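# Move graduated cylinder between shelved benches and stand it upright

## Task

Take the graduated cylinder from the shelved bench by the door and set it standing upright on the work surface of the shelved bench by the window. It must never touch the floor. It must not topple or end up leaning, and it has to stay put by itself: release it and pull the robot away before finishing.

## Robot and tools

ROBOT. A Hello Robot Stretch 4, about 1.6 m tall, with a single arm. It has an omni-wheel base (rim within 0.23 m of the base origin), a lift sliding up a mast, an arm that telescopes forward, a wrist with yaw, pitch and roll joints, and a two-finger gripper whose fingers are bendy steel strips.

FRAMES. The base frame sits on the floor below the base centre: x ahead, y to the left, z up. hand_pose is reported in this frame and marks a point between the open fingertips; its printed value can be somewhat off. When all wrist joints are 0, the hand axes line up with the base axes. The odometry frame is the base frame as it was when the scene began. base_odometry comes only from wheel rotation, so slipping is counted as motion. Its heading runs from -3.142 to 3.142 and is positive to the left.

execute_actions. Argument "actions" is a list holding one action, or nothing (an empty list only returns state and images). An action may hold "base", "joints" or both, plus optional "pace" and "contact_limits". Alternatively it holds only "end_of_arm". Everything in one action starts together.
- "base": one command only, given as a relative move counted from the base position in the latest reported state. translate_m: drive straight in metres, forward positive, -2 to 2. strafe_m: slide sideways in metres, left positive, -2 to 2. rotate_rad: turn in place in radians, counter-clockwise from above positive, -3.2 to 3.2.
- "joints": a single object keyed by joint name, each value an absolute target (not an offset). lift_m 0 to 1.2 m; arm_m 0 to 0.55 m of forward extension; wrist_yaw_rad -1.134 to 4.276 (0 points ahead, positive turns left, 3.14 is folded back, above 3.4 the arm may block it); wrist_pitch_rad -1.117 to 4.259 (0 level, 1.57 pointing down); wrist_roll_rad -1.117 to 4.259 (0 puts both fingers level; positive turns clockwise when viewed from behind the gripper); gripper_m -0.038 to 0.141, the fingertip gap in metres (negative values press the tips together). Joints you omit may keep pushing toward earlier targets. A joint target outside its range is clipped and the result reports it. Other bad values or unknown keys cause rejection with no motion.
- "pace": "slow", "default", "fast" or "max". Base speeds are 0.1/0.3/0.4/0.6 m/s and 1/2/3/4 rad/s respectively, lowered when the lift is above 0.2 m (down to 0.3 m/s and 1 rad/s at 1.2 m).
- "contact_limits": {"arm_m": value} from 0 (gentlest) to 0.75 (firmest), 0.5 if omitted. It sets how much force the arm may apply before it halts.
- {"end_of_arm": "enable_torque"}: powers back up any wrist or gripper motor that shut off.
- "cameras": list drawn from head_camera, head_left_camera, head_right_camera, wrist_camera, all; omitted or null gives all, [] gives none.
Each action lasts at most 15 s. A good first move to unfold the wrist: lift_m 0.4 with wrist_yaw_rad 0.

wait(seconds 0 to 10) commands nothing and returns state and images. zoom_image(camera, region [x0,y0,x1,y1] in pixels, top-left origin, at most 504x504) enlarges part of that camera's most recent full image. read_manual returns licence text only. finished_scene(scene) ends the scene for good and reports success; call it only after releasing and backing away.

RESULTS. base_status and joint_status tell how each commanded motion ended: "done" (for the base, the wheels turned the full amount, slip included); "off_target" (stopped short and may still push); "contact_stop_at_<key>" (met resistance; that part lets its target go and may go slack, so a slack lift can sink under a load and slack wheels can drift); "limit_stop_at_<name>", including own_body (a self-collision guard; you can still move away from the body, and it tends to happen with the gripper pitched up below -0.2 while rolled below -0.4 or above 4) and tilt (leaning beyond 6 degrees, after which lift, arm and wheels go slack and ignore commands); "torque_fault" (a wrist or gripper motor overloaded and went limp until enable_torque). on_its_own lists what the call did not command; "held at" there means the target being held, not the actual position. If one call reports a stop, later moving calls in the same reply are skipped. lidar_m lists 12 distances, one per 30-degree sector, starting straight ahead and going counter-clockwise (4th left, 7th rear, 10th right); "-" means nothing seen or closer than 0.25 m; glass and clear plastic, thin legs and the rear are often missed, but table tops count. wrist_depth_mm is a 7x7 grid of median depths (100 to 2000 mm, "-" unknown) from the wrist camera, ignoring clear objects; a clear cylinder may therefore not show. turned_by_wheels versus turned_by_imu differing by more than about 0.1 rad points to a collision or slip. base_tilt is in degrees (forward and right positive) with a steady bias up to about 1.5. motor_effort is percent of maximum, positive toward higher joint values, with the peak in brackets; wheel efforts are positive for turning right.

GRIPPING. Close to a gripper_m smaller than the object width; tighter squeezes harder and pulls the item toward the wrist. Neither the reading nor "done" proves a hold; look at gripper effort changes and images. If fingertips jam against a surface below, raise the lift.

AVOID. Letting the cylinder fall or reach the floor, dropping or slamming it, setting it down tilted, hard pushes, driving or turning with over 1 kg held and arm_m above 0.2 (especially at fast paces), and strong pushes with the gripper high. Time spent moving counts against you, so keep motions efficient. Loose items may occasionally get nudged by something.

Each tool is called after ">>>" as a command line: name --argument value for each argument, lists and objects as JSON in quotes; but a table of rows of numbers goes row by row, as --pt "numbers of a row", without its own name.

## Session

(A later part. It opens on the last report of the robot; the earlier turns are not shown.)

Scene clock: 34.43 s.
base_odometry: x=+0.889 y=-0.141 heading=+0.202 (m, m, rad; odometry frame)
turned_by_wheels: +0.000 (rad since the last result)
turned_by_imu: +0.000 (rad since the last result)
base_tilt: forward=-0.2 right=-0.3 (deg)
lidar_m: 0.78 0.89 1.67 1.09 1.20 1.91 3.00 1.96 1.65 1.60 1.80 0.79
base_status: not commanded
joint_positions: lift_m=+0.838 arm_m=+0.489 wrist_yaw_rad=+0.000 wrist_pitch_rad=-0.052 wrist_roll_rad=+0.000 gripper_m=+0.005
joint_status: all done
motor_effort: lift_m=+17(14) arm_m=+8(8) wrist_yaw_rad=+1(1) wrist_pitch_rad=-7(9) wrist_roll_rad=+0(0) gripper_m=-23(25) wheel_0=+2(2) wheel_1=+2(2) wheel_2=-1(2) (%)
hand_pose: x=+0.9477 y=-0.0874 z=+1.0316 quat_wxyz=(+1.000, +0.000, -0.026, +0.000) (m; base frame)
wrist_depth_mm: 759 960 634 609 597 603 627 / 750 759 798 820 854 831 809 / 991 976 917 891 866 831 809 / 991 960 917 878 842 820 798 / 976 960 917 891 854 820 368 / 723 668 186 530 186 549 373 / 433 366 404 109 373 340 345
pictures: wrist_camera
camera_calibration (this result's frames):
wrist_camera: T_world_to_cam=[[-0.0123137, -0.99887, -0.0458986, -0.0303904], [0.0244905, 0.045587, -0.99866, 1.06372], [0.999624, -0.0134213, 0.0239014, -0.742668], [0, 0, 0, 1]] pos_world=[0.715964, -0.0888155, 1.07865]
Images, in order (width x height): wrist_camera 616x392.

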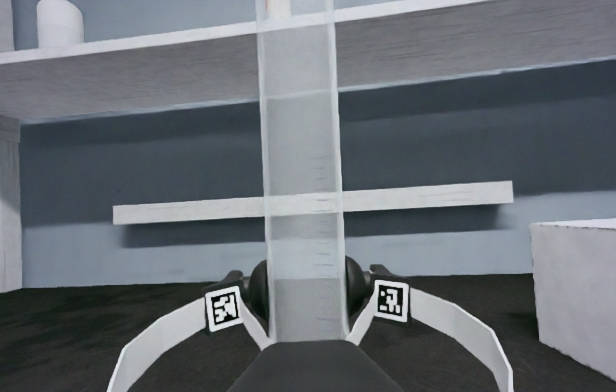

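>>> execute_actions --actions '[{"joints": {"gripper_m": 0.1, "arm_m": 0.479}}]' --cameras '["head_camera", "wrist_camera"]'

Scene clock: 37.30 s.
base_odometry: x=+0.889 y=-0.141 heading=+0.202 (m, m, rad; odometry frame)
turned_by_wheels: +0.000 (rad since the last result)
turned_by_imu: -0.001 (rad since the last result)
base_tilt: forward=-0.2 right=-0.2 (deg)
lidar_m: 0.77 0.88 1.66 1.09 1.17 1.95 2.98 1.96 1.64 1.58 1.79 0.80
base_status: not commanded
joint_positions: lift_m=+0.838 arm_m=+0.480 wrist_yaw_rad=+0.000 wrist_pitch_rad=-0.053 wrist_roll_rad=+0.000 gripper_m=+0.100
joint_status: all done
motor_effort: lift_m=+16(16) arm_m=-8(11) wrist_yaw_rad=+1(1) wrist_pitch_rad=-9(10) wrist_roll_rad=+1(1) gripper_m=-2(24) wheel_0=+2(2) wheel_1=+2(2) wheel_2=-2(2) (%)
hand_pose: x=+0.9394 y=-0.0874 z=+1.0317 quat_wxyz=(+1.000, +0.000, -0.026, +0.000) (m; base frame)
wrist_depth_mm: 759 976 931 634 597 603 627 / 741 768 768 820 854 842 820 / 1008 960 946 891 878 842 798 / 1025 960 917 891 854 831 798 / 991 960 931 891 866 831 368 / 723 668 198 603 217 549 373 / 436 392 407 109 387 343 345
pictures: head_camera, wrist_camera
camera_calibration (this result's frames):
wrist_camera: T_world_to_cam=[[-0.0123397, -0.99887, -0.0459003, -0.0304738], [0.0247176, 0.0455851, -0.998655, 1.06376], [0.999618, -0.0134576, 0.0241271, -0.734626], [0, 0, 0, 1]] pos_world=[0.707676, -0.0888174, 1.07866]
Images, in order (width x height): head_camera 420x560, wrist_camera 616x392.

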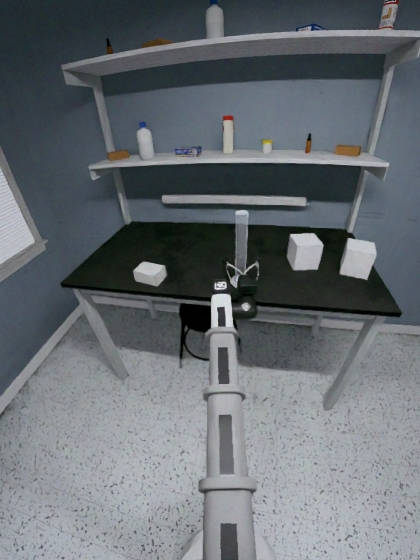

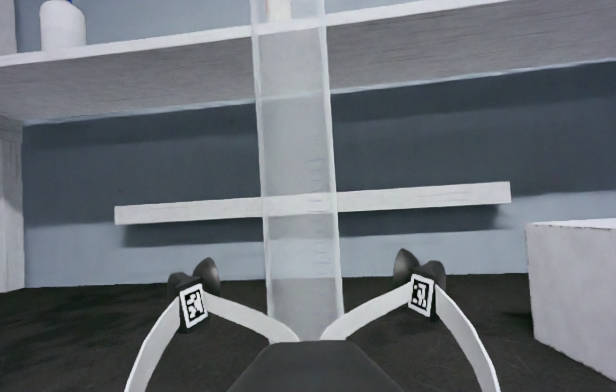

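>>> execute_actions --actions '[{"joints": {"arm_m": 0.1}, "pace": "max"}]' --cameras '["head_camera", "wrist_camera"]'

Scene clock: 39.13 s.
base_odometry: x=+0.889 y=-0.141 heading=+0.202 (m, m, rad; odometry frame)
turned_by_wheels: +0.000 (rad since the last result)
turned_by_imu: -0.001 (rad since the last result)
base_tilt: forward=-0.3 right=-0.3 (deg)
lidar_m: 0.77 0.88 1.65 1.09 1.16 1.93 3.01 1.94 1.64 1.60 1.82 0.79
base_status: not commanded
joint_positions: lift_m=+0.838 arm_m=+0.101 wrist_yaw_rad=+0.000 wrist_pitch_rad=-0.053 wrist_roll_rad=+0.000 gripper_m=+0.100
joint_status: all done
motor_effort: lift_m=+16(16) arm_m=-8(6) wrist_yaw_rad=+2(0) wrist_pitch_rad=-7(7) wrist_roll_rad=-2(1) gripper_m=-3(4) wheel_0=+2(2) wheel_1=+2(2) wheel_2=-1(2) (%)
hand_pose: x=+0.5604 y=-0.0875 z=+1.0318 quat_wxyz=(+1.000, +0.000, -0.026, +0.000) (m; base frame)
wrist_depth_mm: 1464 1366 1336 1281 1229 1205 1138 / 1464 1336 1336 1255 1098 1078 1025 / 1397 1281 1308 1255 1229 1182 1138 / 1430 1366 1281 1255 1229 1182 1138 / 1397 1308 1281 1281 891 683 654 / 597 627 198 585 216 549 539 / 569 521 512 109 466 452 459
pictures: head_camera, wrist_camera
camera_calibration (this result's frames):
wrist_camera: T_world_to_cam=[[-0.0126576, -0.998869, -0.045839, -0.0351266], [0.0250386, 0.0455117, -0.99865, 1.07303], [0.999606, -0.0137882, 0.0244342, -0.356083], [0, 0, 0, 1]] pos_world=[0.328631, -0.0888321, 1.07867]
Images, in order (width x height): head_camera 420x560, wrist_camera 616x392.

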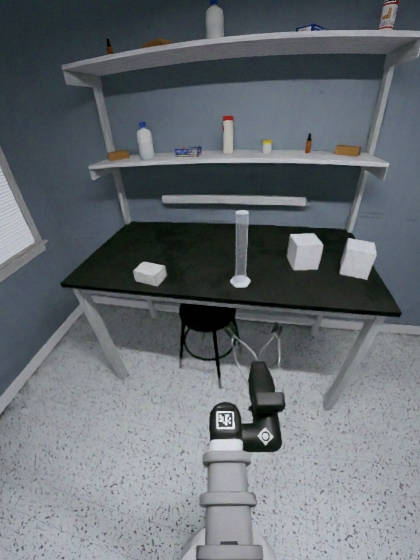

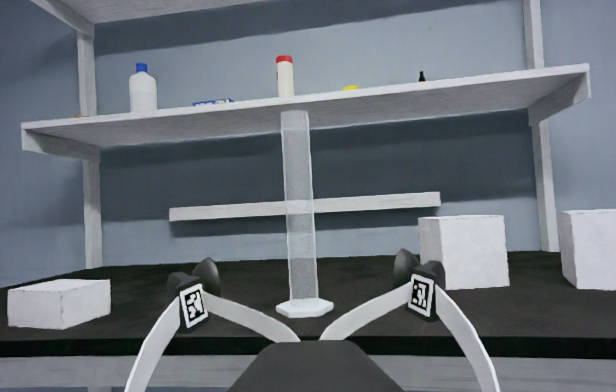

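The cylinder is standing upright on the window bench and the gripper is clear.

>>> finished_scene --scene 1

The scene is finished: the task was done.


## Next scene

The same job, from a new start.

>>> execute_actions --actions '[]'

Scene clock: 0.00 s.
base_odometry: x=+0.000 y=+0.000 heading=+0.000 (m, m, rad; odometry frame)
turned_by_wheels: +0.000 (rad since the last result)
turned_by_imu: +0.000 (rad since the last result)
base_tilt: forward=-0.3 right=-0.2 (deg)
lidar_m: 1.58 1.60 1.43 1.25 1.23 1.66 1.05 1.04 1.32 1.84 1.87 2.48
base_status: not commanded
joint_positions: lift_m=+0.252 arm_m=-0.002 wrist_yaw_rad=+3.146 wrist_pitch_rad=+0.011 wrist_roll_rad=-0.012 gripper_m=+0.057
joint_status: not commanded
motor_effort: lift_m=+20 arm_m=+0 wrist_yaw_rad=+2 wrist_pitch_rad=-7 wrist_roll_rad=+0 gripper_m=-6 wheel_0=+1 wheel_1=+0 wheel_2=+0 (%)
hand_pose: x=-0.1203 y=+0.0862 z=+0.4269 quat_wxyz=(-0.002, -0.006, -0.006, +1.000) (m; base frame)
wrist_depth_mm: - 138 1182 1255 1808 1921 - / - 124 217 1255 1808 1921 - / - 126 177 1281 1808 1921 - / 115 139 286 1255 1808 1921 - / 226 1138 1205 1281 1863 1921 - / 1118 1160 195 1281 198 1430 1430 / 1060 1042 1078 109 1060 946 991
pictures: head_camera, head_left_camera, head_right_camera, wrist_camera
camera_calibration (this result's frames):
wrist_camera: T_world_to_cam=[[0.0108874, 0.9994, -0.0328862, -0.0729012], [0.0390905, -0.0332884, -0.998681, 0.486596], [-0.999176, 0.00958755, -0.0394294, 0.126252], [0, 0, 0, 1]] pos_world=[0.10792, 0.087845, 0.488535]
Images, in order (width x height): head_camera 420x560, head_left_camera 420x672, head_right_camera 420x672, wrist_camera 616x392.

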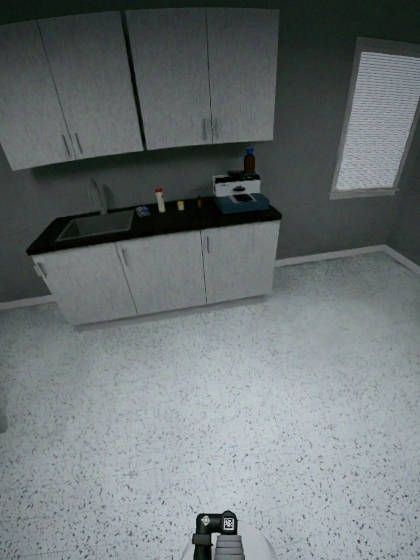

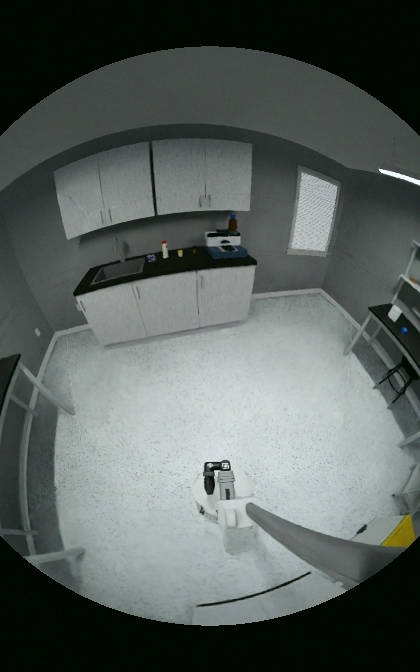

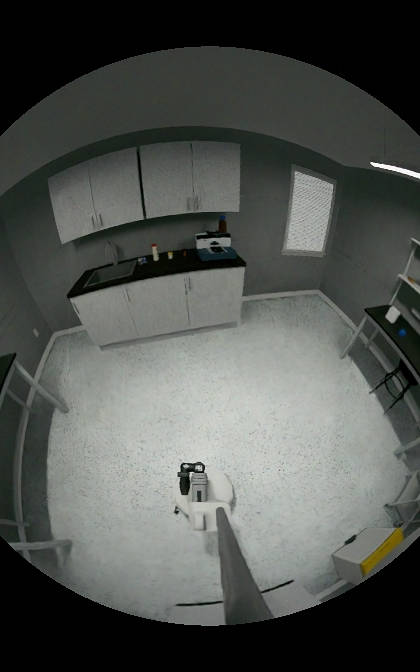

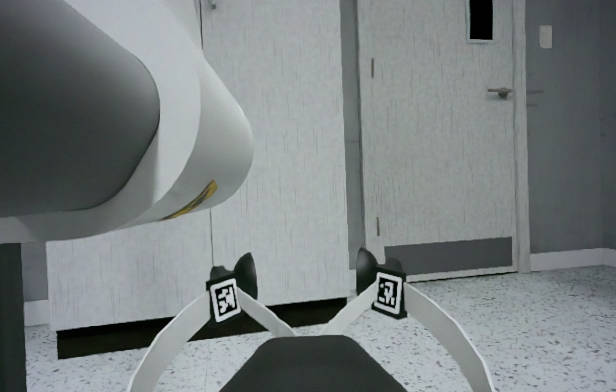

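>>> execute_actions --actions '[{"base": {"rotate_rad": 1.8}, "joints": {"lift_m": 0.38, "wrist_yaw_rad": 1.4, "gripper_m": 0.1}, "pace": "max"}]' --cameras '["head_camera", "head_left_camera", "head_right_camera"]'

Scene clock: 1.83 s.
base_odometry: x=+0.000 y=+0.000 heading=+1.800 (m, m, rad; odometry frame)
turned_by_wheels: +1.800 (rad since the last result)
turned_by_imu: +1.802 (rad since the last result)
base_tilt: forward=-0.2 right=-0.3 (deg)
lidar_m: 1.25 1.31 1.10 1.03 1.13 1.55 1.91 1.98 1.67 1.58 1.69 1.27
base_status: done
joint_positions: lift_m=+0.380 arm_m=-0.002 wrist_yaw_rad=+1.400 wrist_pitch_rad=+0.011 wrist_roll_rad=-0.012 gripper_m=+0.100
joint_status: all done
motor_effort: lift_m=+22(24) arm_m=+0(0) wrist_yaw_rad=+1(6) wrist_pitch_rad=-6(7) wrist_roll_rad=+0(1) gripper_m=-4(5) wheel_0=-1(13) wheel_1=+1(8) wheel_2=+1(17) (%)
hand_pose: x=+0.3036 y=+0.2695 z=+0.5548 quat_wxyz=(+0.765, -0.008, +0.000, +0.644) (m; base frame)
wrist_depth_mm: 946 976 1025 1060 1576 1661 1708 / 946 976 1008 1060 1576 1661 1808 / 946 976 1025 1078 1576 1661 1756 / 946 991 1042 1078 1576 1708 1756 / 946 991 1042 1060 1576 1708 1756 / 946 991 217 1060 1576 1661 1756 / 960 976 1025 108 1308 1182 1255
pictures: head_camera, head_left_camera, head_right_camera
Images, in order (width x height): head_camera 420x560, head_left_camera 420x672, head_right_camera 420x672.

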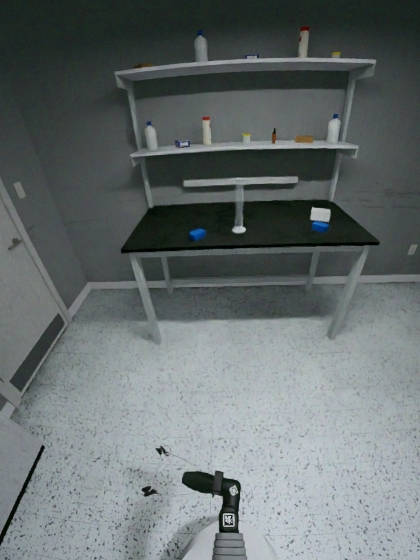

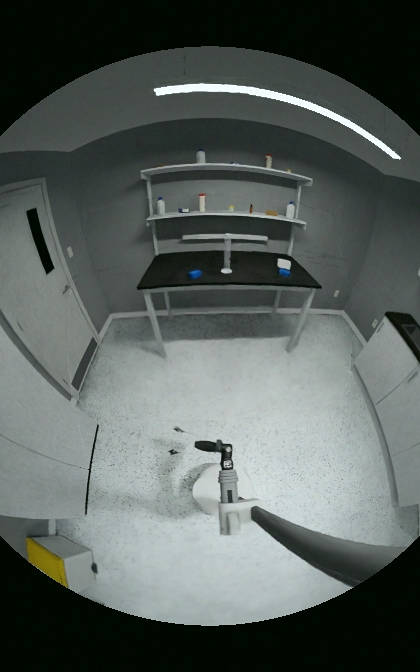

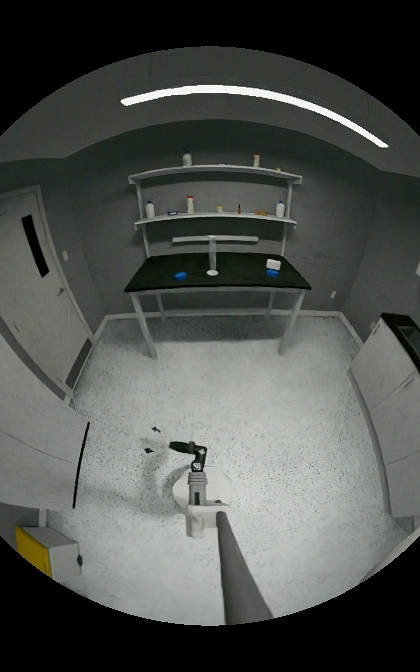

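>>> zoom_image --camera "head_camera" --region '[170, 160, 310, 270]'

Region (170, 160, 310, 270) of head_camera's 420x560 image, scaled by 3.600, with more detail than that image has; it fills the top 396 rows of this view, and the rest is white.

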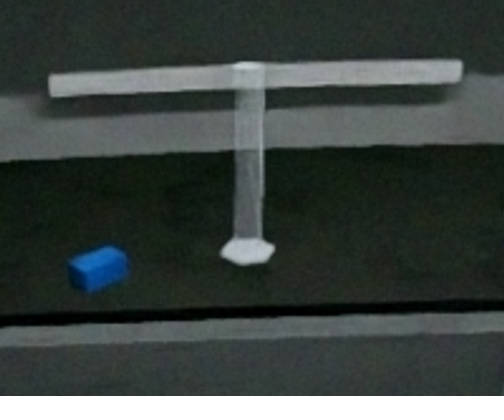

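>>> execute_actions --actions '[{"base": {"translate_m": 0.52}, "joints": {"lift_m": 0.857, "wrist_yaw_rad": -0.06, "wrist_pitch_rad": 0.0, "wrist_roll_rad": 0.0, "arm_m": 0.2, "gripper_m": 0.12}, "pace": "max"}]' --cameras '["head_camera", "wrist_camera"]'

Scene clock: 4.67 s.
base_odometry: x=-0.118 y=+0.506 heading=+1.800 (m, m, rad; odometry frame)
turned_by_wheels: +0.000 (rad since the last result)
turned_by_imu: -0.003 (rad since the last result)
base_tilt: forward=-0.1 right=-0.2 (deg)
lidar_m: 0.73 0.78 1.54 1.05 1.12 1.69 3.11 2.55 1.65 1.58 1.11 0.76
base_status: done
joint_positions: lift_m=+0.857 arm_m=+0.199 wrist_yaw_rad=-0.060 wrist_pitch_rad=+0.002 wrist_roll_rad=+0.000 gripper_m=+0.120
joint_status: all done
motor_effort: lift_m=+22(26) arm_m=+8(15) wrist_yaw_rad=+1(7) wrist_pitch_rad=-6(10) wrist_roll_rad=+1(5) gripper_m=-1(2) wheel_0=+0(10) wheel_1=+0(7) wheel_2=+2(16) (%)
hand_pose: x=+0.6523 y=-0.1045 z=+1.0344 quat_wxyz=(+1.000, +0.000, +0.001, -0.030) (m; base frame)
wrist_depth_mm: 1025 1118 1138 1182 1205 1182 1182 / 854 878 917 960 1008 1060 1060 / 1098 1118 1138 1160 1205 1205 1229 / 1098 1118 1138 1182 1160 1205 1205 / 1118 1118 1138 1025 960 891 715 / 627 466 473 525 445 469 500 / 399 375 387 109 373 364 375
pictures: head_camera, wrist_camera
camera_calibration (this result's frames):
wrist_camera: T_world_to_cam=[[-0.0744858, -0.996223, -0.0446172, -0.0114678], [-0.0271094, 0.0467479, -0.998539, 1.10822], [0.996854, -0.0731674, -0.0304891, -0.395839], [0, 0, 0, 1]] pos_world=[0.423783, -0.0921938, 1.09402]
Images, in order (width x height): head_camera 420x560, wrist_camera 616x392.

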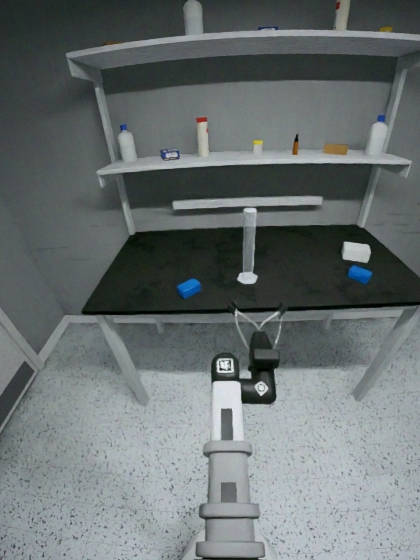

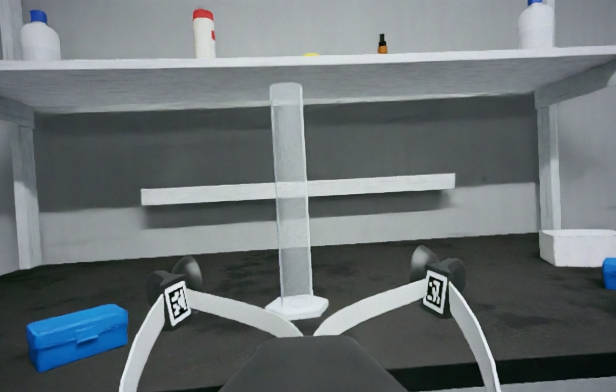

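>>> zoom_image --camera "wrist_camera" --region '[220, 70, 380, 340]'

>>> zoom_image --camera "head_camera" --region '[190, 195, 320, 345]'

Region (220, 70, 380, 340) of wrist_camera's 616x392 image, scaled by 1.867; it fills the left 299 columns of this view, and the rest is white.

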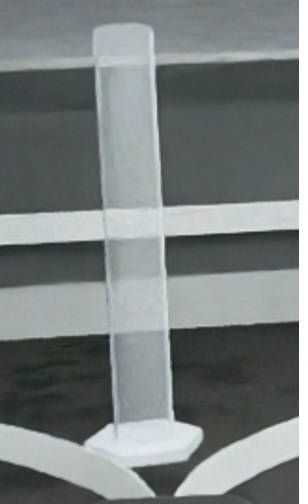

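Region (190, 195, 320, 345) of head_camera's 420x560 image, scaled by 3.360, with more detail than that image has; it fills the left 437 columns of this view, and the rest is white.

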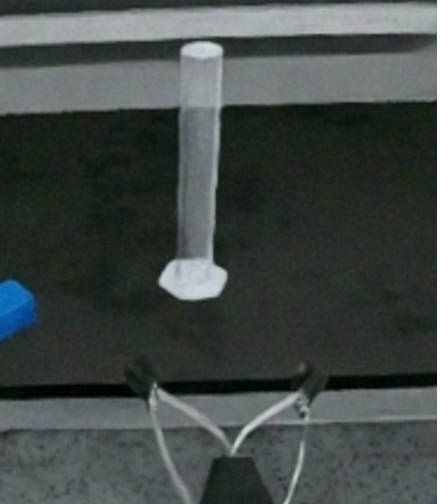

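>>> execute_actions --actions '[{"joints": {"arm_m": 0.5, "gripper_m": 0.095}, "pace": "max", "contact_limits": {"arm_m": 0.2}}]' --cameras '["head_camera", "wrist_camera"]'

Scene clock: 6.67 s.
base_odometry: x=-0.118 y=+0.506 heading=+1.800 (m, m, rad; odometry frame)
turned_by_wheels: +0.000 (rad since the last result)
turned_by_imu: -0.001 (rad since the last result)
base_tilt: forward=-0.1 right=-0.2 (deg)
lidar_m: 0.73 0.78 1.51 1.06 1.10 1.68 3.11 2.55 1.66 1.59 1.07 0.77
base_status: not commanded
joint_positions: lift_m=+0.857 arm_m=+0.499 wrist_yaw_rad=-0.060 wrist_pitch_rad=+0.002 wrist_roll_rad=+0.000 gripper_m=+0.095
joint_status: all done
motor_effort: lift_m=+21(22) arm_m=+8(10) wrist_yaw_rad=+1(1) wrist_pitch_rad=-6(6) wrist_roll_rad=+0(1) gripper_m=-1(4) wheel_0=+0(0) wheel_1=+0(0) wheel_2=+2(2) (%)
contact_limits: arm_m 0.2
hand_pose: x=+0.9522 y=-0.1045 z=+1.0345 quat_wxyz=(+1.000, +0.000, +0.001, -0.030) (m; base frame)
wrist_depth_mm: 574 591 603 627 640 668 699 / 809 820 831 854 878 878 904 / 809 820 842 854 866 891 904 / 820 820 831 854 866 878 917 / 831 831 842 866 866 891 854 / 627 597 201 539 439 504 496 / 410 373 387 109 373 336 349
pictures: head_camera, wrist_camera
camera_calibration (this result's frames):
wrist_camera: T_world_to_cam=[[-0.0746091, -0.99621, -0.0447166, 0.0110584], [-0.0270153, 0.0468443, -0.998537, 1.11629], [0.996847, -0.0732919, -0.0304079, -0.694904], [0, 0, 0, 1]] pos_world=[0.723695, -0.0922062, 1.09402]
Images, in order (width x height): head_camera 420x560, wrist_camera 616x392.

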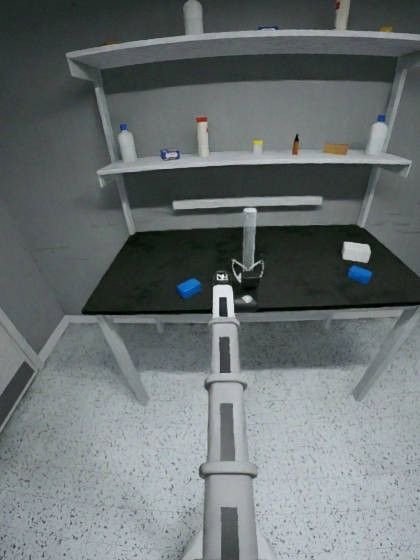

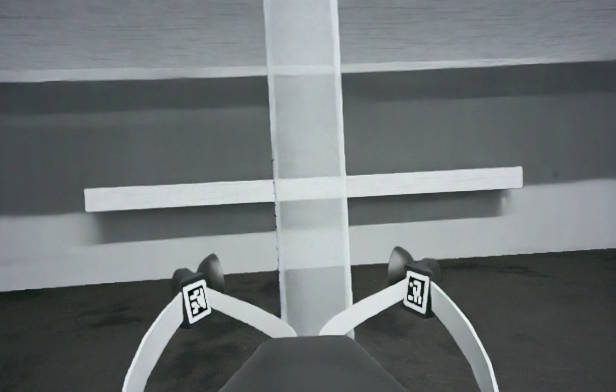

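>>> zoom_image --camera "wrist_camera" --region '[170, 200, 450, 392]'

Region (170, 200, 450, 392) of wrist_camera's 616x392 image, scaled by 1.800; it fills the top 346 rows of this view, and the rest is white.

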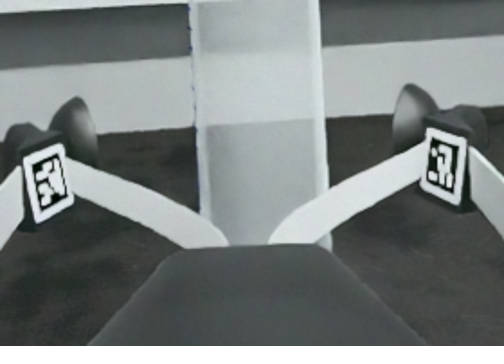

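>>> execute_actions --actions '[{"joints": {"arm_m": 0.513, "wrist_yaw_rad": -0.08, "gripper_m": 0.005}, "pace": "fast"}]' --cameras '["head_camera", "wrist_camera"]'

Scene clock: 8.60 s.
base_odometry: x=-0.118 y=+0.506 heading=+1.800 (m, m, rad; odometry frame)
turned_by_wheels: +0.000 (rad since the last result)
turned_by_imu: -0.001 (rad since the last result)
base_tilt: forward=-0.1 right=-0.2 (deg)
lidar_m: 0.72 0.78 1.55 1.05 1.11 1.69 3.08 2.56 1.66 1.57 1.08 0.77
base_status: not commanded
joint_positions: lift_m=+0.857 arm_m=+0.512 wrist_yaw_rad=-0.080 wrist_pitch_rad=+0.002 wrist_roll_rad=+0.000 gripper_m=+0.005
joint_status: all done
motor_effort: lift_m=+22(22) arm_m=+8(4) wrist_yaw_rad=+1(1) wrist_pitch_rad=-7(7) wrist_roll_rad=+2(1) gripper_m=-23(26) wheel_0=+0(0) wheel_1=+0(0) wheel_2=+2(2) (%)
hand_pose: x=+0.9631 y=-0.1101 z=+1.0345 quat_wxyz=(+0.999, +0.000, +0.001, -0.040) (m; base frame)
wrist_depth_mm: 580 585 609 621 640 668 699 / 788 809 831 842 854 878 904 / 788 809 831 842 878 878 917 / 798 798 820 842 866 878 904 / 788 809 831 854 866 878 842 / 627 597 187 500 187 504 496 / 410 351 384 109 373 338 351
pictures: head_camera, wrist_camera
camera_calibration (this result's frames):
wrist_camera: T_world_to_cam=[[-0.0944916, -0.994521, -0.0447162, 0.0255979], [-0.0260744, 0.0473742, -0.998537, 1.116], [0.995184, -0.0931874, -0.030408, -0.706745], [0, 0, 0, 1]] pos_world=[0.734859, -0.0932717, 1.09402]
Images, in order (width x height): head_camera 420x560, wrist_camera 616x392.

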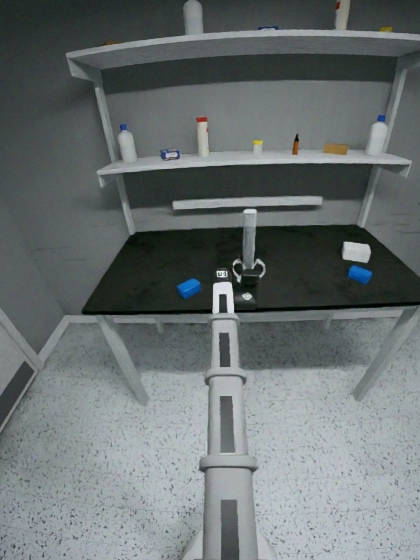

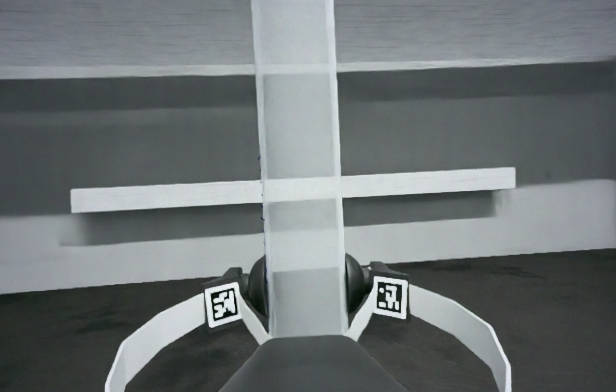

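>>> execute_actions --actions '[{"joints": {"lift_m": 0.885}, "pace": "max"}]' --cameras '["wrist_camera"]'

Scene clock: 9.83 s.
base_odometry: x=-0.118 y=+0.506 heading=+1.800 (m, m, rad; odometry frame)
turned_by_wheels: +0.000 (rad since the last result)
turned_by_imu: +0.000 (rad since the last result)
base_tilt: forward=-0.1 right=-0.3 (deg)
lidar_m: 0.73 0.78 1.52 1.06 1.09 1.64 3.11 2.57 1.68 1.58 1.07 0.78
base_status: not commanded
joint_positions: lift_m=+0.885 arm_m=+0.512 wrist_yaw_rad=-0.080 wrist_pitch_rad=+0.003 wrist_roll_rad=+0.000 gripper_m=+0.005
joint_status: all done
motor_effort: lift_m=+22(25) arm_m=+8(8) wrist_yaw_rad=+1(0) wrist_pitch_rad=-10(9) wrist_roll_rad=+2(1) gripper_m=-24(24) wheel_0=+0(0) wheel_1=+0(0) wheel_2=+2(2) (%)
hand_pose: x=+0.9631 y=-0.1101 z=+1.0622 quat_wxyz=(+0.999, +0.000, +0.002, -0.040) (m; base frame)
wrist_depth_mm: 521 525 544 559 574 597 621 / 788 788 831 831 866 878 891 / 798 820 831 831 866 878 904 / 798 809 820 842 866 878 904 / 798 820 831 854 866 891 904 / 715 691 186 580 188 580 574 / 469 407 449 109 433 389 407
pictures: wrist_camera
camera_calibration (this result's frames):
wrist_camera: T_world_to_cam=[[-0.0945372, -0.994517, -0.0447012, 0.0268641], [-0.0270832, 0.0474549, -0.998506, 1.14459], [0.995153, -0.0931853, -0.031421, -0.704799], [0, 0, 0, 1]] pos_world=[0.734922, -0.0932765, 1.12193]
Images, in order (width x height): wrist_camera 616x392.

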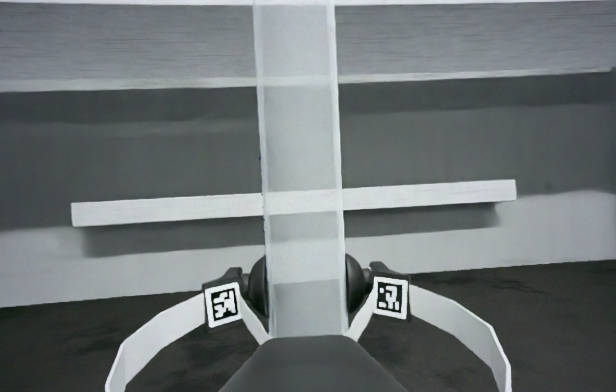

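>>> execute_actions --actions '[{"base": {"rotate_rad": -3.08}, "joints": {"arm_m": 0.15, "lift_m": 0.9, "wrist_yaw_rad": 0.0}, "pace": "fast"}]' --cameras '["head_camera", "head_right_camera", "wrist_camera"]'

Scene clock: 13.50 s.
base_odometry: x=-0.118 y=+0.507 heading=-1.279 (m, m, rad; odometry frame)
turned_by_wheels: -3.079 (rad since the last result)
turned_by_imu: -3.086 (rad since the last result)
base_tilt: forward=-0.2 right=-0.3 (deg)
lidar_m: 0.54 2.92 1.63 1.57 1.02 0.77 0.74 0.82 1.48 1.04 1.13 1.69
base_status: done
joint_positions: lift_m=+0.900 arm_m=+0.151 wrist_yaw_rad=+0.000 wrist_pitch_rad=+0.003 wrist_roll_rad=+0.000 gripper_m=+0.005
joint_status: all done
motor_effort: lift_m=+22(23) arm_m=-8(8) wrist_yaw_rad=+3(3) wrist_pitch_rad=-10(9) wrist_roll_rad=+1(2) gripper_m=-25(24) wheel_0=+3(10) wheel_1=+1(11) wheel_2=+3(11) (%)
hand_pose: x=+0.6109 y=-0.0875 z=+1.0770 quat_wxyz=(+1.000, +0.000, +0.002, +0.000) (m; base frame)
wrist_depth_mm: - - - - - - - / - - - - - - - / - - - - - - - / - - - - - - - / - - - - - - - / - - 186 - 188 - 1983 / - - - 108 - - 1921
pictures: head_camera, head_right_camera, wrist_camera
camera_calibration (this result's frames):
wrist_camera: T_world_to_cam=[[-0.0152163, -0.998885, -0.0446921, -0.0320877], [-0.0310866, 0.0451483, -0.998496, 1.15106], [0.999401, -0.0138041, -0.0317389, -0.347048], [0, 0, 0, 1]] pos_world=[0.382135, -0.0888109, 1.13688]
Images, in order (width x height): head_camera 420x560, head_right_camera 420x672, wrist_camera 616x392.

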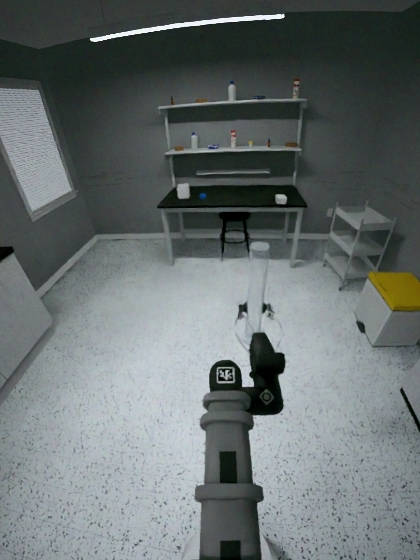

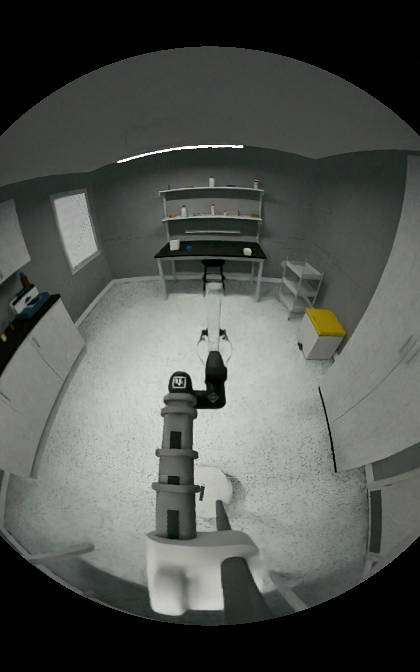

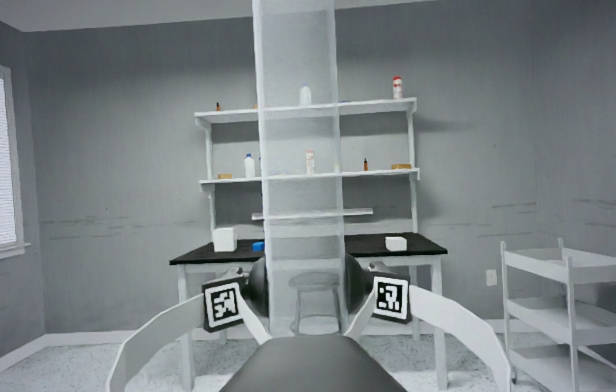

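>>> zoom_image --camera "head_camera" --region '[150, 160, 320, 280]'

Region (150, 160, 320, 280) of head_camera's 420x560 image, scaled by 2.965, with more detail than that image has; it fills the top 356 rows of this view, and the rest is white.

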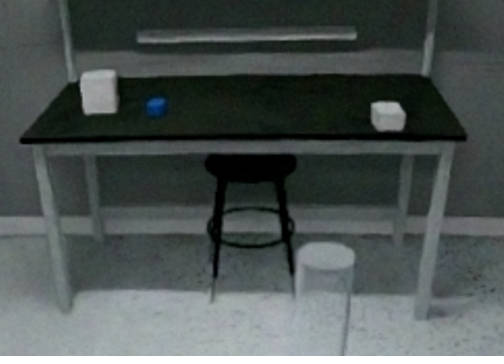

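>>> execute_actions --actions '[{"base": {"translate_m": 1.55}, "joints": {"arm_m": 0.52, "lift_m": 0.75}, "pace": "max"}]' --cameras '["head_camera", "wrist_camera"]'

Scene clock: 19.27 s.
base_odometry: x=+0.327 y=-0.978 heading=-1.279 (m, m, rad; odometry frame)
turned_by_wheels: +0.000 (rad since the last result)
turned_by_imu: -0.009 (rad since the last result)
base_tilt: forward=-0.2 right=-0.2 (deg)
lidar_m: 0.85 0.93 2.12 1.48 1.57 2.33 2.41 1.54 1.34 1.15 1.12 0.85
base_status: done
joint_positions: lift_m=+0.750 arm_m=+0.519 wrist_yaw_rad=+0.000 wrist_pitch_rad=+0.003 wrist_roll_rad=+0.000 gripper_m=+0.005
joint_status: all done
motor_effort: lift_m=+18(19) arm_m=+8(7) wrist_yaw_rad=+1(3) wrist_pitch_rad=-9(11) wrist_roll_rad=+0(1) gripper_m=-24(23) wheel_0=+1(7) wheel_1=+1(7) wheel_2=+1(12) (%)
hand_pose: x=+0.9780 y=-0.0874 z=+0.9274 quat_wxyz=(+1.000, +0.000, +0.002, +0.000) (m; base frame)
wrist_depth_mm: 960 768 917 732 627 603 615 / 715 732 768 798 842 891 878 / 960 946 931 904 917 891 891 / 946 946 931 917 904 904 878 / 960 946 946 931 891 904 891 / 778 741 186 627 188 634 621 / 496 436 488 109 469 421 439
pictures: head_camera, wrist_camera
camera_calibration (this result's frames):
wrist_camera: T_world_to_cam=[[-0.0148657, -0.998887, -0.0447587, -0.0333692], [-0.0309622, 0.0452021, -0.998498, 1.01298], [0.99941, -0.0134576, -0.0315997, -0.718787], [0, 0, 0, 1]] pos_world=[0.749231, -0.0887941, 0.987254]
Images, in order (width x height): head_camera 420x560, wrist_camera 616x392.

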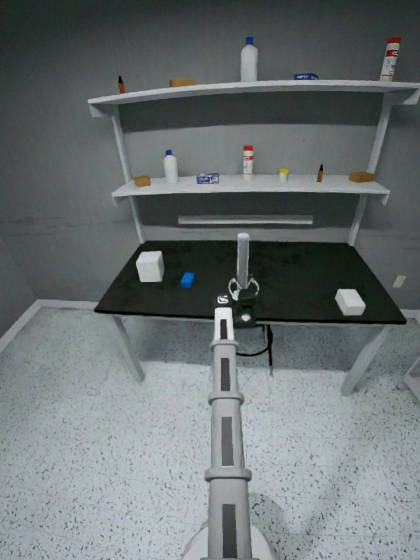

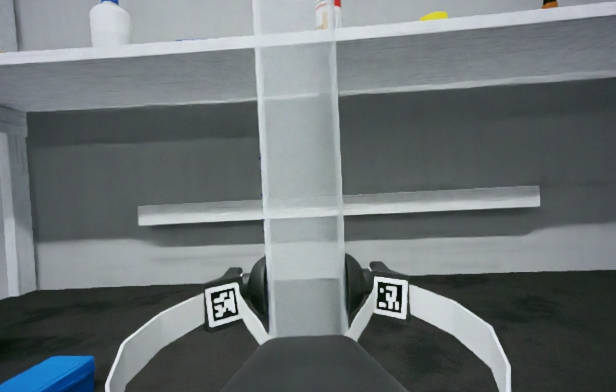

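>>> execute_actions --actions '[{"joints": {"lift_m": 0.7065, "arm_m": 0.54}}]' --cameras '["wrist_camera"]'

Scene clock: 20.57 s.
base_odometry: x=+0.327 y=-0.978 heading=-1.279 (m, m, rad; odometry frame)
turned_by_wheels: +0.000 (rad since the last result)
turned_by_imu: +0.000 (rad since the last result)
base_tilt: forward=-0.2 right=-0.4 (deg)
lidar_m: 0.85 0.93 2.14 1.50 1.56 2.34 2.38 1.58 1.33 1.15 1.08 0.86
base_status: not commanded
joint_positions: lift_m=+0.707 arm_m=+0.539 wrist_yaw_rad=+0.000 wrist_pitch_rad=+0.003 wrist_roll_rad=+0.000 gripper_m=+0.005
joint_status: all done
motor_effort: lift_m=+17(16) arm_m=+9(9) wrist_yaw_rad=+1(2) wrist_pitch_rad=-9(10) wrist_roll_rad=+1(0) gripper_m=-25(24) wheel_0=+1(1) wheel_1=+1(1) wheel_2=+1(1) (%)
hand_pose: x=+0.9979 y=-0.0874 z=+0.8840 quat_wxyz=(+1.000, +0.000, +0.002, +0.000) (m; base frame)
wrist_depth_mm: 627 634 603 621 640 668 699 / 854 891 904 891 891 878 854 / 917 917 904 891 878 878 866 / 931 931 904 891 878 866 866 / 931 931 917 904 891 891 866 / 627 597 186 500 189 504 492 / 362 353 387 109 373 338 351
pictures: wrist_camera
camera_calibration (this result's frames):
wrist_camera: T_world_to_cam=[[-0.0149429, -0.998886, -0.0447588, -0.0349619], [-0.0309589, 0.0452045, -0.998498, 0.970233], [0.999409, -0.0135347, -0.0315999, -0.74009], [0, 0, 0, 1]] pos_world=[0.769168, -0.0887988, 0.943824]
Images, in order (width x height): wrist_camera 616x392.

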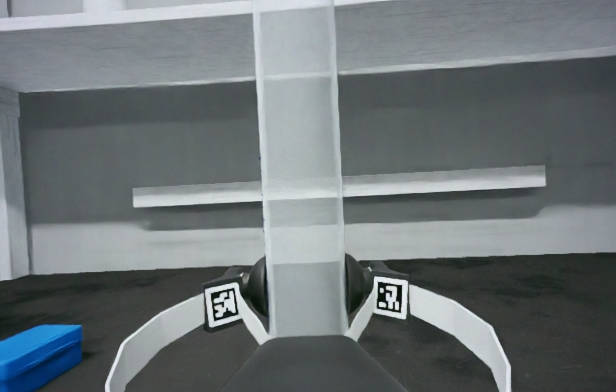

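>>> execute_actions --actions '[{"joints": {"lift_m": 0.7045, "gripper_m": 0.085, "arm_m": 0.53}}]' --cameras '["head_camera", "wrist_camera"]'

Scene clock: 22.23 s.
base_odometry: x=+0.327 y=-0.978 heading=-1.279 (m, m, rad; odometry frame)
turned_by_wheels: +0.000 (rad since the last result)
turned_by_imu: -0.001 (rad since the last result)
base_tilt: forward=-0.3 right=-0.2 (deg)
lidar_m: 0.84 0.92 2.14 1.46 1.56 2.33 2.44 1.57 1.33 1.17 1.13 0.84
base_status: not commanded
joint_positions: lift_m=+0.705 arm_m=+0.531 wrist_yaw_rad=+0.000 wrist_pitch_rad=+0.002 wrist_roll_rad=+0.000 gripper_m=+0.085
joint_status: all done
motor_effort: lift_m=+16(17) arm_m=-8(11) wrist_yaw_rad=+1(1) wrist_pitch_rad=-6(11) wrist_roll_rad=+2(3) gripper_m=-3(23) wheel_0=+1(1) wheel_1=+1(1) wheel_2=+1(1) (%)
hand_pose: x=+0.9909 y=-0.0874 z=+0.8824 quat_wxyz=(+1.000, +0.000, +0.001, +0.000) (m; base frame)
wrist_depth_mm: 668 634 615 621 647 668 691 / 854 891 904 904 878 878 866 / 931 917 917 904 878 878 866 / 946 931 904 891 904 878 878 / 931 946 917 904 904 878 866 / 627 597 204 539 218 508 496 / 366 373 387 109 370 336 349
pictures: head_camera, wrist_camera
camera_calibration (this result's frames):
wrist_camera: T_world_to_cam=[[-0.0147364, -0.998888, -0.0447775, -0.0352821], [-0.0297226, 0.0452002, -0.998536, 0.967245], [0.99945, -0.013384, -0.0303556, -0.734257], [0, 0, 0, 1]] pos_world=[0.762082, -0.0887898, 0.94196]
Images, in order (width x height): head_camera 420x560, wrist_camera 616x392.

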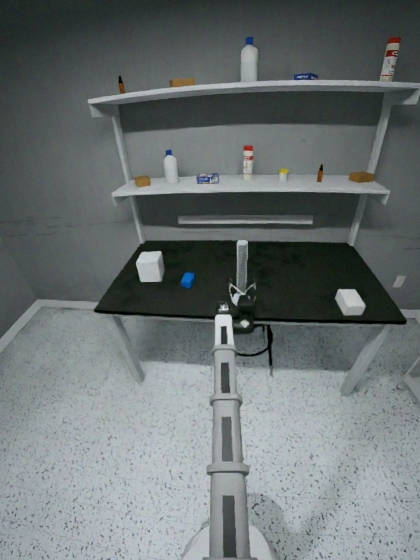

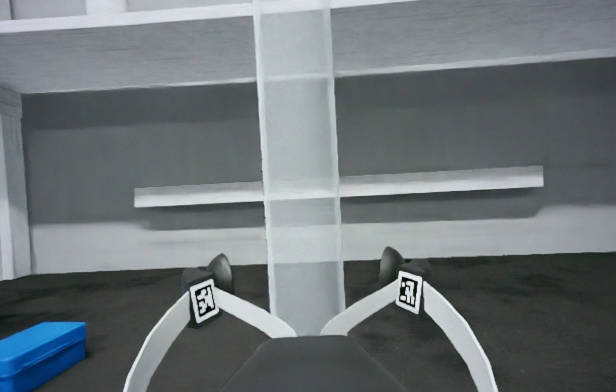

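The gripper has let go and the cylinder sits centred between the open fingers, so I'll retract the arm.

>>> execute_actions --actions '[{"joints": {"arm_m": 0.16, "gripper_m": 0.11}, "pace": "max"}]' --cameras '["head_camera", "wrist_camera"]'

Scene clock: 24.03 s.
base_odometry: x=+0.327 y=-0.978 heading=-1.279 (m, m, rad; odometry frame)
turned_by_wheels: +0.000 (rad since the last result)
turned_by_imu: -0.001 (rad since the last result)
base_tilt: forward=-0.3 right=-0.3 (deg)
lidar_m: 0.85 0.90 2.13 1.48 1.55 2.31 2.39 1.58 1.34 1.17 1.13 0.87
base_status: not commanded
joint_positions: lift_m=+0.705 arm_m=+0.161 wrist_yaw_rad=+0.000 wrist_pitch_rad=+0.002 wrist_roll_rad=+0.000 gripper_m=+0.110
joint_status: all done
motor_effort: lift_m=+16(16) arm_m=-9(5) wrist_yaw_rad=+2(2) wrist_pitch_rad=-7(6) wrist_roll_rad=+0(1) gripper_m=-2(2) wheel_0=+1(1) wheel_1=+1(1) wheel_2=+1(1) (%)
hand_pose: x=+0.6208 y=-0.0875 z=+0.8823 quat_wxyz=(+1.000, +0.000, +0.001, +0.000) (m; base frame)
wrist_depth_mm: 1308 1336 1308 1281 1229 1229 1229 / 1336 1281 1138 1182 1118 1078 1025 / 1336 1308 1308 1281 1281 1255 1229 / 1336 1336 1281 1281 1281 1255 1255 / 768 991 1118 1025 960 904 854 / 634 549 216 549 477 477 496 / 549 539 535 109 517 512 500
pictures: head_camera, wrist_camera
camera_calibration (this result's frames):
wrist_camera: T_world_to_cam=[[-0.0151244, -0.998883, -0.0447738, -0.0406094], [-0.0299648, 0.0452116, -0.998528, 0.956319], [0.999437, -0.0137605, -0.0306151, -0.364197], [0, 0, 0, 1]] pos_world=[0.392033, -0.0888123, 0.941944]
Images, in order (width x height): head_camera 420x560, wrist_camera 616x392.

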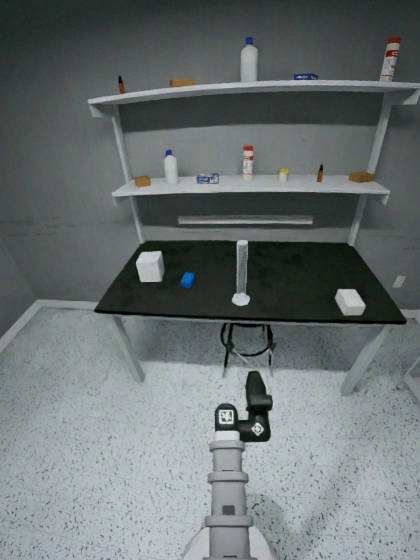

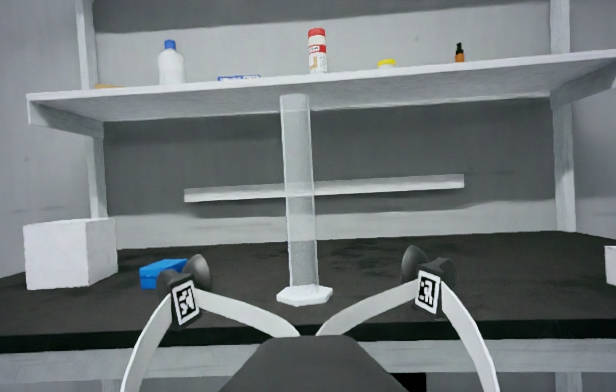

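The cylinder is upright on the window bench's work surface and the gripper is clear.

>>> finished_scene --scene 2

The scene is finished: the task was done.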